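## Task

Fill plate carrier PC7 and push it into rail tracks 1-6. C15 goes on site 2 and C16 on site 3. Each must sit flat within its locators, with well A1 in the corner marked A1. Push the carrier in far enough that the lamp behind tracks 1-6 comes on, and leave it lowered into those tracks. C51 stays in its nest and site 1 stays empty. Finish with the gripper open and moved away.

## Robot and tools

ROBOT. One xArm-style arm with five joints (waist, shoulder, elbow, wrist pitch, wrist roll) and a two-finger gripper. The waist turns about a vertical axis. The next three joints bend within one vertical plane through that axis, and the last joint rolls the hand. The fingers can therefore tilt toward or away from the base but never out to the side. Joint ranges (rad): waist -6.283 to 6.283, shoulder -2.059 to 2.094, elbow -3.927 to 0.192, wrist pitch -1.693 to 3.142, wrist roll -6.283 to 6.283. Load limits (N m): waist 47.5, shoulder 47.5, elbow 28.5, wrist pitch 19, wrist roll 19. A held object's weight counts toward these.

FRAME. Scene frame, metres. The origin is on the table top directly under the arm base. +z is up, and +y is to the left when facing along +x. The base may be slightly tilted. At long reach the reported hand position can be somewhat off. In the gripper's own frame the fingers point along +z and open and close along y. end_effector_position is the point between the closed pads, about 2 cm short of the fingertips. When the fingers close, the tips move about 10 mm further out along +z.

SCENE. The plates sit in nests S1, S2 and S3, which stand in a row beside the apron. S1 is closest to the arm. In the first task M06 (96-well) is in S1, M60 (384-well) in S2 and M09 (deep-well block) in S3. Carrier PC7 lies loose on the apron in front of the rails, and it can be slid and squared up there. Site 1 is the site beside its handle. The tracks are numbered 1 to 18 on the apron, with track 1 on the left as seen from the base. On a labelled item, well A1 is at the labelled short end, in the corner farthest from the labelled long side. Grip a plate only across its width, on the body above the flange; the fingers open to 84 mm. If a pad is driven down over a flange it can jam, and opening may not release it. Parts in hand or loose objects may now and then get a short tug or push.

TOOLS.
execute_actions(actions, pictures). actions is a list holding one item or nothing. An empty list changes nothing and just returns the state. {"rows": [...], "steps": n} plays up to 15 control steps of 1/30 s each (default 15). There is one row per step, and the last row repeats if there are fewer rows than steps. {"steps": n} with no rows is a wait of up to 300 steps, counted from the previous result, so your reply time is part of it. pictures (true/false) chooses whether images come back; by default they do. A refused call sends nothing.
ROW: 8 numbers [x, y, z, qw, qx, qy, qz, opening]. x, y, z is an absolute target for end_effector_position in metres in the scene frame. qw..qz is an absolute orientation, w first. opening runs from -1 (closed) to +1 (fully open, 0.084 m). The call is refused if the target is more than 0.6 m from the last reported position along any gripper axis. Each step, the command is clipped to within 70 mm and 16 degrees of the measured pose. So far targets are reached only in stages: check the result and send the rest.
move(target, speed). target is one absolute 8-number row as above. speed is the top path speed in m/s, from 0.002 to 0.5 (default 0.25); turning is capped at twice that in rad/s. The path is a straight line lasting 0.5 to 10 s and stops short if it would take longer. It ignores obstacles, and the real hand may lag, stray or overshoot the speed, mostly with the arm near straight. The opening is applied at the start. A tilted hand on a straight path often ends held or off_target. Faster contact and aiming farther past the contact both push harder.
wait(seconds). Runs the scene for 0 to 10 s with no new command. The arm keeps going toward its last clipped pose, and moving fingers keep moving.
zoom_image(camera, region). camera is one of cam_head_left, cam_head_right, cam_high, cam_low, cam_wrist, each 504x504. region is [x0, y0, x1, y1] in pixels, origin at top-left, at most 504x504.
read_manual(section). Returns licence texts only.
finished_scene(scene). This is final. The result gives the next task.

RESULTS. The state line shows the hand's position, quaternion and velocities (m/s, rad/s), plus grip_measured, the measured finger opening on the command scale. To hold a part, command an opening well below grip_measured; the lower it is, the harder the squeeze (about 24 N per pad). A fast close may squeeze harder. The move line reports how it ended: done, off_target, moving, held or fault. It also gives the distance to target and which limits acted: paced means the pose was clipped; held means a clearance check blocked steps, after which the arm may jump faster. HELD marks steps where your row was not fully sent. A pose unreachable line means the clearance check changed or blocked the command; a mount block or post counts as arm. A Hand target line gives the pose the controller is now driving to.

AVOID. If a contact torque reaches a joint's limit, the arm backs off, freezes for 10 s and drops the rest of the call. Holding loads heats the motors: MOTOR HOT appears from 65 °C, and an OVER-TEMPERATURE FAULT brakes the arm at 80 °C. Don't drop, slam or shove parts hard. Never let anything fall off the table. Use slow moves near contact, and aim only slightly past the surface when pushing. Smooth, quick, low-effort motion is better.

Each tool is called after "Call:" in YAML: its name, and indented under it one key for each argument.

## Session

Call:
execute_actions:
  actions: []

Scene clock: 0.00 s of 8000.00 s.
end_effector_position=(+0.1401, -0.1717, +0.2764) grip_measured=+1.00 end_effector_quat_wxyz=(+0.010, -0.656, +0.739, +0.151) end_effector_velocity=(-0.000, +0.000, +0.000) end_effector_angular_velocity=(+0.000, +0.000, +0.000)
Joint positions: [-0.835 -0.553 -0.479  1.349  0.814  0.084]
Joint velocities: [ 0.     0.    -0.     0.001 -0.    -0.   ]
Motor temperatures (°C, as the motors report them): [36 29 33 38 39]
Hand target: +0.140, -0.172, +0.276; +0.010, -0.656, +0.739, +0.151

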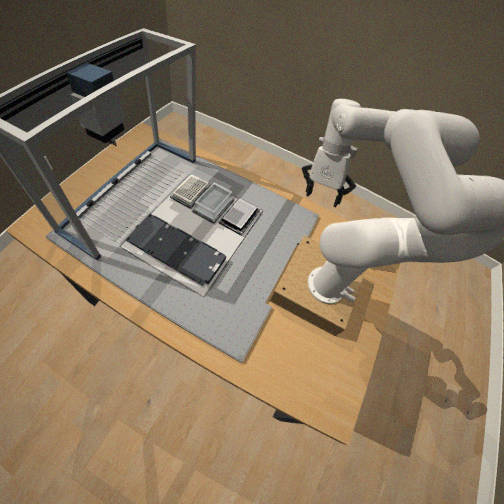

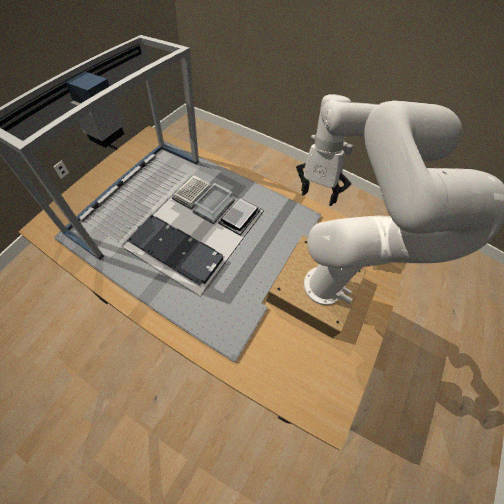

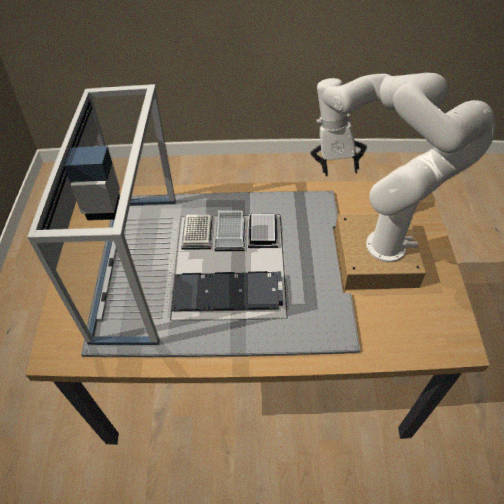

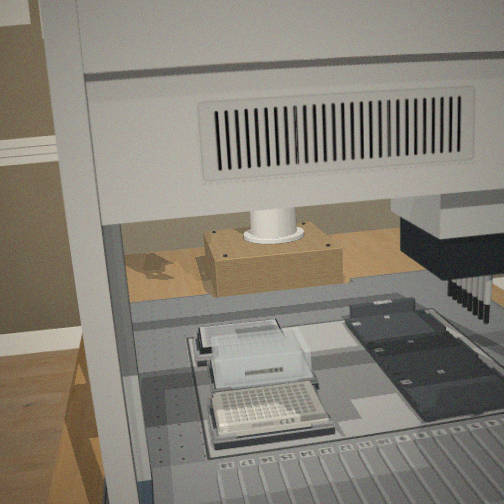

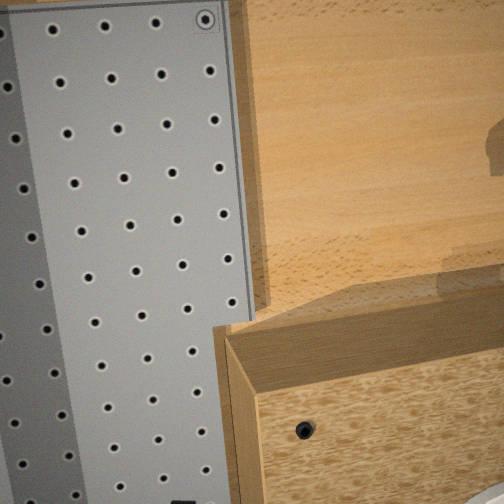

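Call:
zoom_image:
  camera: "cam_high"
  region: [150,200,300,330]

Call:
move:
  target: [0.42,-0.04,0.42,0,1,0,0,1]
  speed: 0.4

Region (150, 200, 300, 330) of cam_high's 504x504 image, scaled by 3.360, with more detail than that image has; it fills the top 437 rows of this view, and the rest is white.

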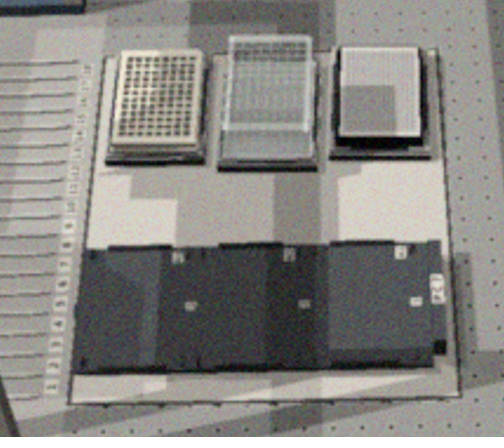

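Scene clock: 4.27 s of 8000.00 s.
end_effector_position=(+0.4199, -0.0410, +0.4196) grip_measured=+1.00 end_effector_quat_wxyz=(+0.000, +1.000, -0.000, -0.001) end_effector_velocity=(+0.002, +0.001, +0.002) end_effector_angular_velocity=(-0.000, -0.003, +0.008)
Joint positions: [-0.056 -0.17  -1.18   1.368 -0.097  0.084]
Joint velocities: [ 0.002  0.004 -0.008  0.001 -0.006  0.   ]
Motor temperatures (°C, as the motors report them): [36 29 35 38 39]
Hand target: +0.420, -0.041, +0.420; +0.000, +1.000, +0.000, -0.001
Off the commanded pose: 0.001 m, 0 deg.
move: done

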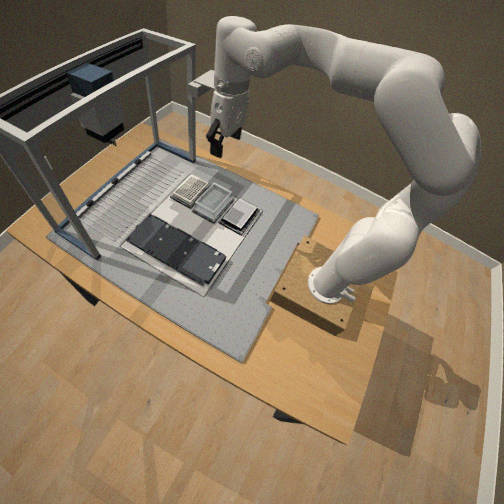

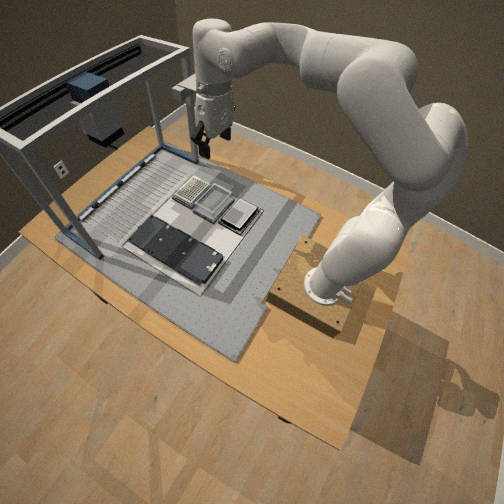

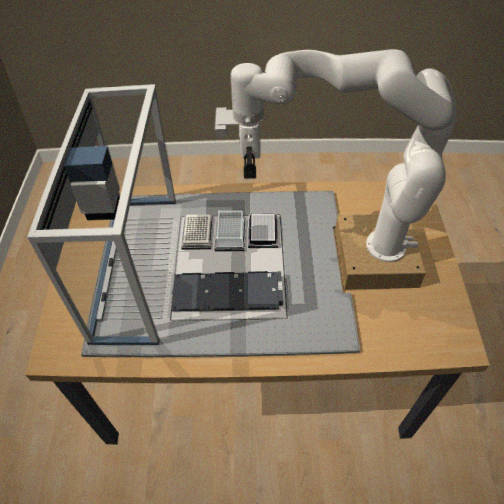

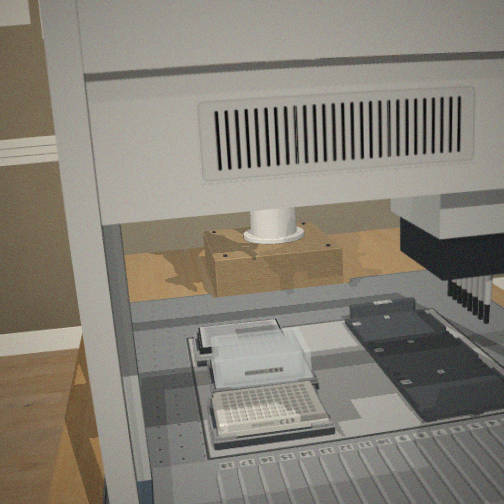

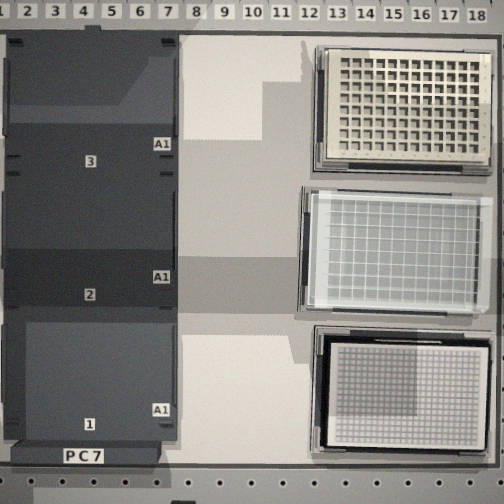

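Call:
move:
  target: [0.515,0.02,0.10,0,0.71,0.704,0,1]
  speed: 0.4

Call:
move:
  target: [0.515,0.024,0.061,0,0.71,0.704,0,1]
  speed: 0.06

Call:
move:
  target: [0.515,0.047,0.061,0,0.71,0.704,0,1]
  speed: 0.02

Call:
move:
  target: [0.515,0.04,0.1,0,0.71,0.704,0,1]
  speed: 0.1

Call:
move:
  target: [0.49,0.10,0.36,0,1,0,0,1]
  speed: 0.4

Scene clock: 16.13 s of 8000.00 s.
end_effector_position=(+0.5151, +0.0197, +0.1005) grip_measured=+1.00 end_effector_quat_wxyz=(+0.002, +0.710, +0.704, -0.001) end_effector_velocity=(-0.001, +0.000, -0.003) end_effector_angular_velocity=(-0.000, +0.005, +0.004)
Joint positions: [ 0.081  0.545 -1.115  0.587 -1.524  0.084]
Joint velocities: [ 0.001  0.006  0.    -0.001 -0.004  0.   ]
Motor temperatures (°C, as the motors report them): [36 30 38 38 39]
Hand target: +0.515, +0.020, +0.100; +0.001, +0.710, +0.704, -0.001
Off the commanded pose: 0.001 m, 0 deg.
After step 90, 6.33 s passed at rest.
move: done

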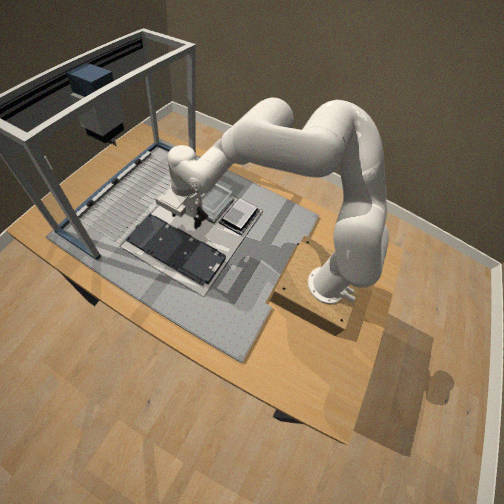

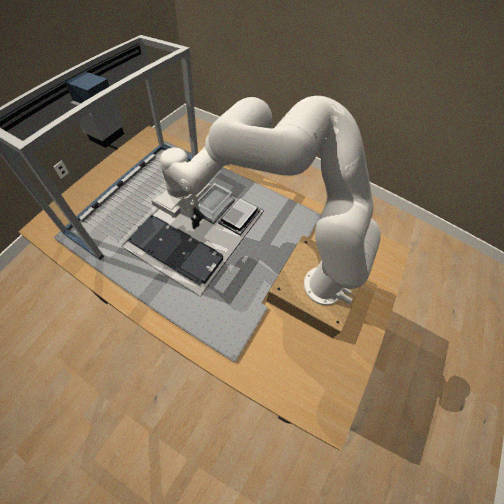

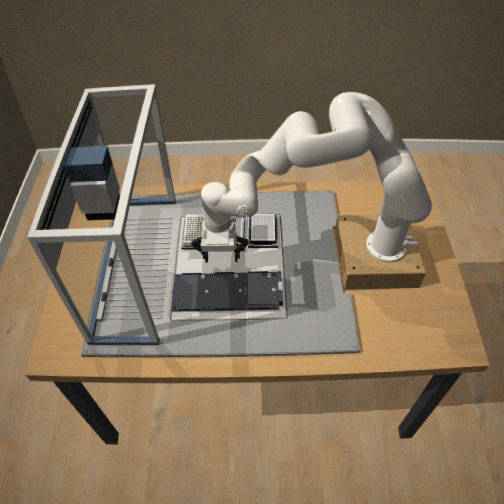

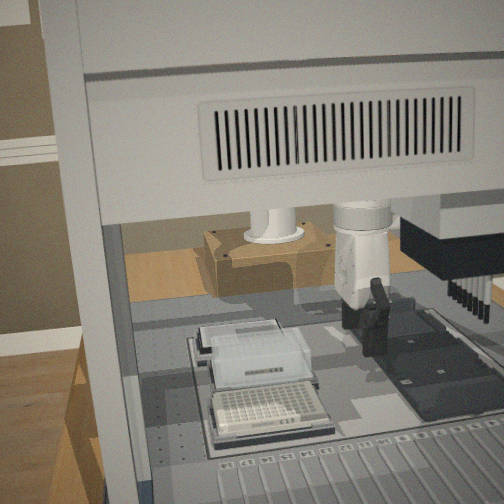

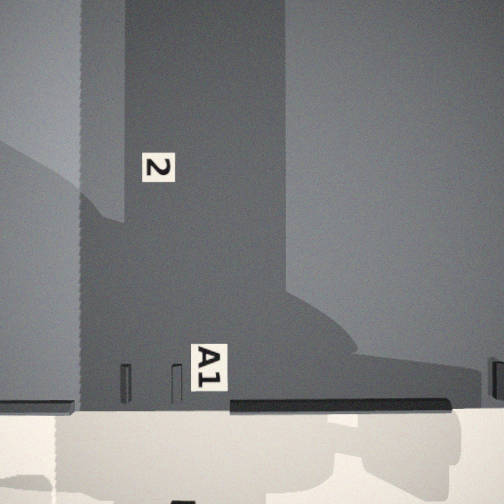

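Scene clock: 17.13 s of 8000.00 s.
end_effector_position=(+0.5152, +0.0240, +0.0613) grip_measured=+1.00 end_effector_quat_wxyz=(+0.001, +0.710, +0.704, -0.001) end_effector_velocity=(+0.002, +0.000, +0.000) end_effector_angular_velocity=(+0.000, -0.004, +0.000)
Joint positions: [ 0.089  0.643 -1.133  0.507 -1.515  0.084]
Joint velocities: [ 0.     0.002 -0.004 -0.002  0.     0.   ]
Motor temperatures (°C, as the motors report them): [36 30 38 38 39]
Hand target: +0.515, +0.024, +0.061; +0.001, +0.710, +0.704, -0.001
Off the commanded pose: 0.000 m, 0 deg.
move: done

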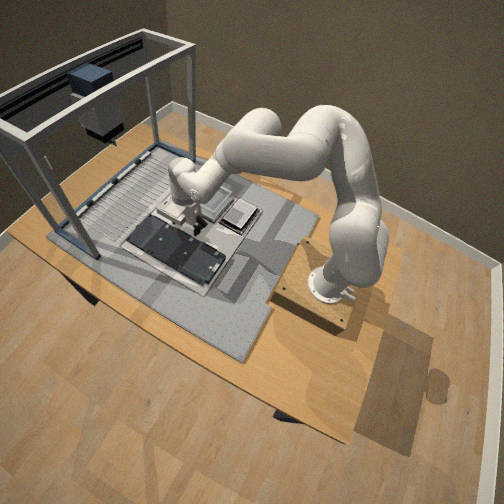

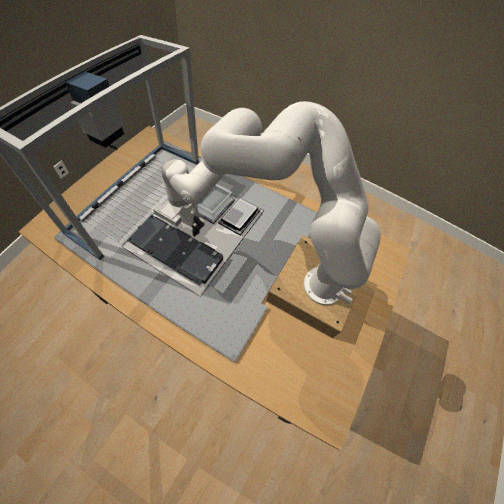

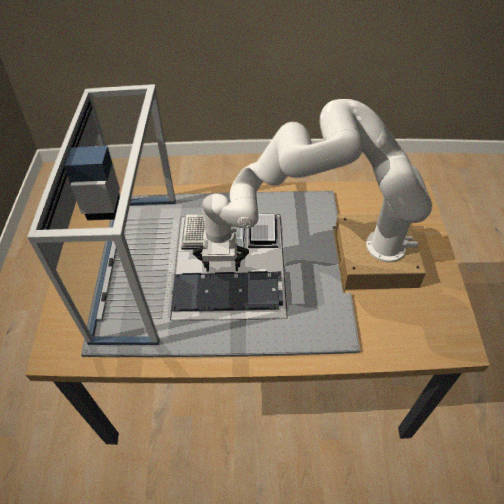

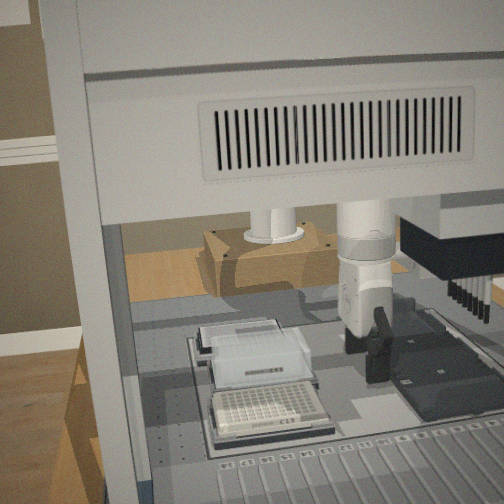

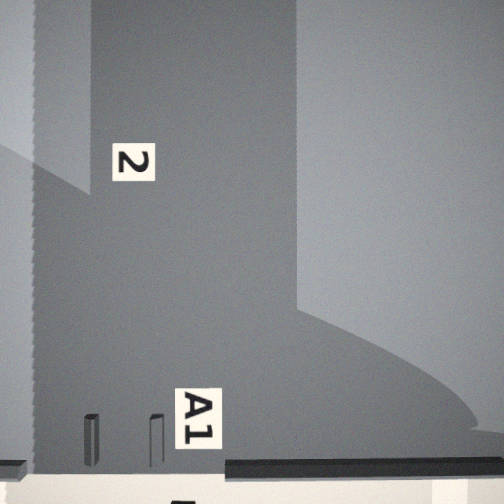

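Scene clock: 18.57 s of 8000.00 s.
end_effector_position=(+0.5156, +0.0465, +0.0617) grip_measured=+1.00 end_effector_quat_wxyz=(+0.002, +0.710, +0.704, -0.001) end_effector_velocity=(+0.000, +0.001, -0.000) end_effector_angular_velocity=(+0.000, -0.001, +0.000)
Joint positions: [ 0.133  0.646 -1.14   0.51  -1.471  0.084]
Joint velocities: [ 0.002  0.001  0.    -0.002  0.002  0.   ]
Motor temperatures (°C, as the motors report them): [36 30 37 38 39]
Hand target: +0.515, +0.047, +0.061; +0.002, +0.710, +0.704, -0.001
Off the commanded pose: 0.001 m, 0 deg.
move: done

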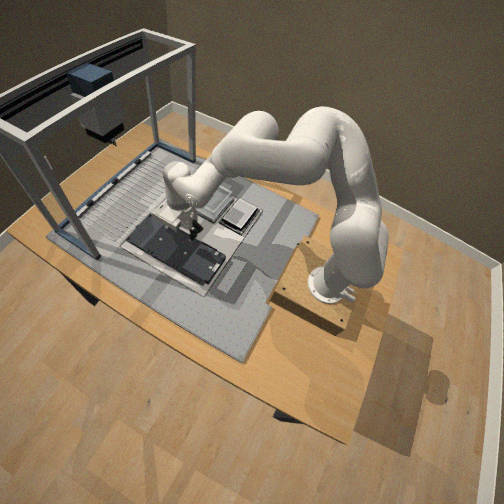

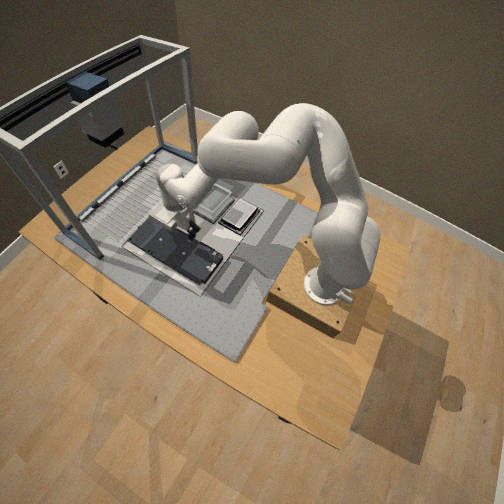

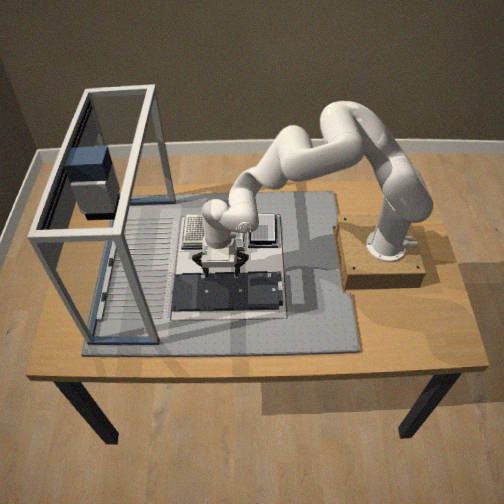

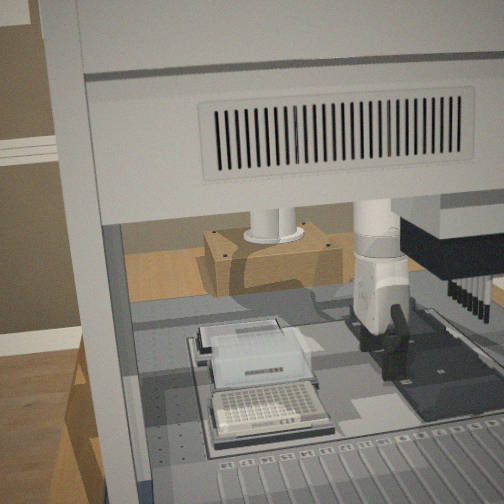

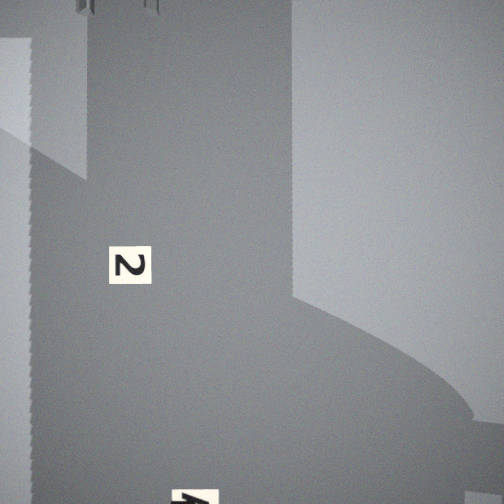

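Scene clock: 19.40 s of 8000.00 s.
end_effector_position=(+0.5146, +0.0401, +0.0995) grip_measured=+1.00 end_effector_quat_wxyz=(+0.001, +0.710, +0.704, -0.002) end_effector_velocity=(+0.001, -0.000, +0.002) end_effector_angular_velocity=(+0.000, -0.002, -0.000)
Joint positions: [ 0.12   0.55  -1.12   0.589 -1.485  0.084]
Joint velocities: [-0.001 -0.004 -0.001  0.003 -0.    -0.   ]
Motor temperatures (°C, as the motors report them): [36 30 37 38 39]
Hand target: +0.515, +0.040, +0.100; +0.002, +0.710, +0.704, -0.001
Off the commanded pose: 0.001 m, 0 deg.
move: done

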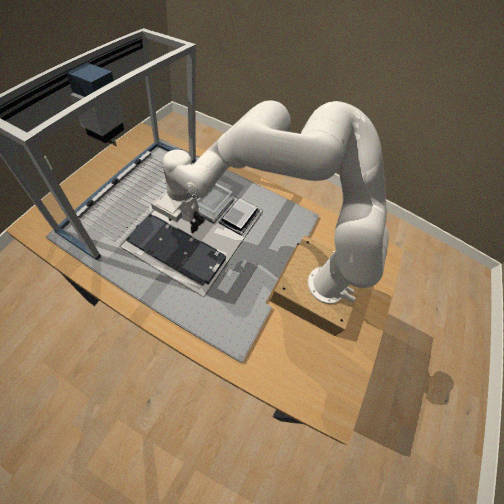

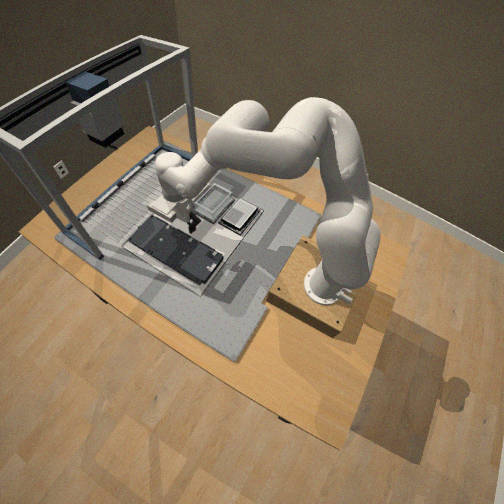

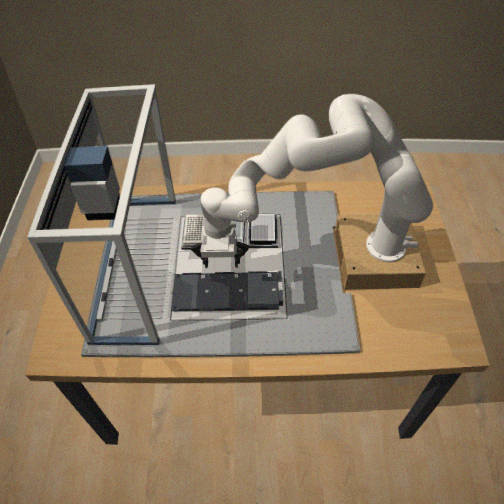

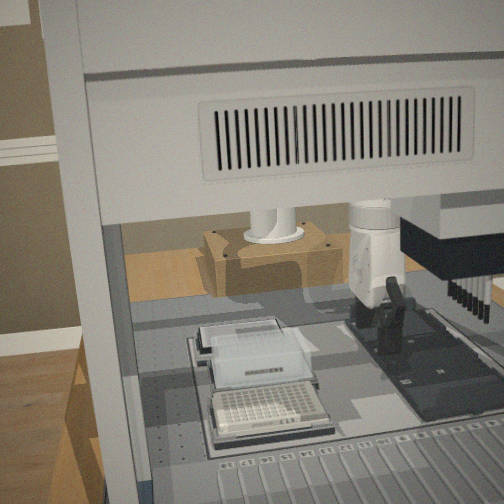

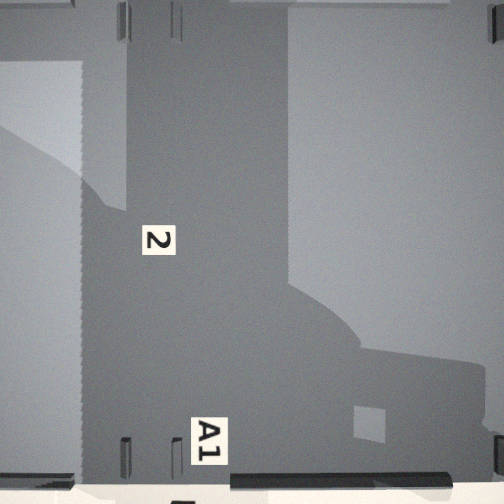

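Scene clock: 21.90 s of 8000.00 s.
end_effector_position=(+0.4901, +0.0999, +0.3595) grip_measured=+1.00 end_effector_quat_wxyz=(+0.003, +1.000, +0.000, +0.000) end_effector_velocity=(+0.002, +0.001, +0.004) end_effector_angular_velocity=(+0.001, -0.007, -0.006)
Joint positions: [ 0.24   0.111 -1.322  1.228  0.198  0.084]
Joint velocities: [ 0.001 -0.002 -0.009  0.003  0.007 -0.   ]
Motor temperatures (°C, as the motors report them): [36 30 38 38 39]
Hand target: +0.490, +0.100, +0.360; +0.003, +1.000, +0.000, +0.001
Off the commanded pose: 0.001 m, 0 deg.
move: done

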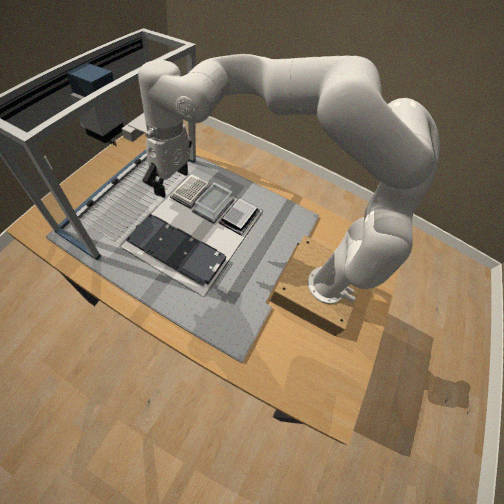

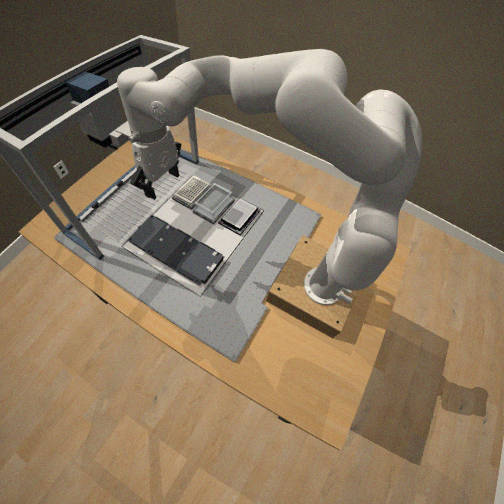

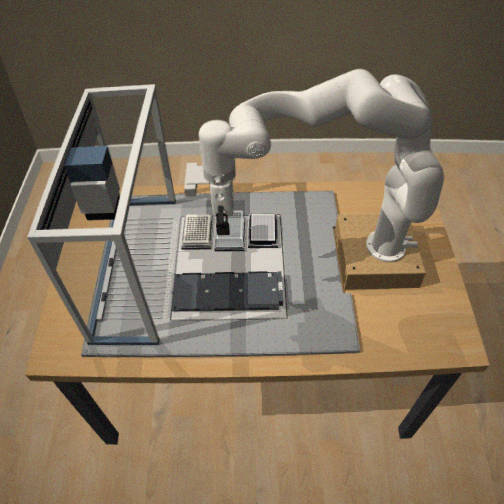

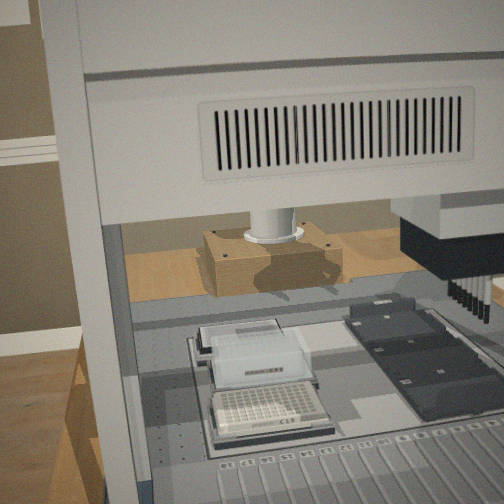

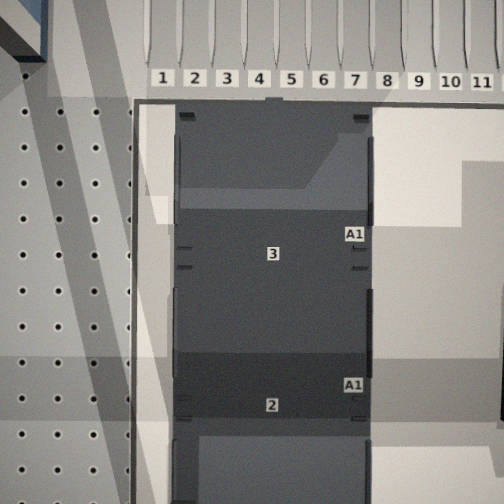

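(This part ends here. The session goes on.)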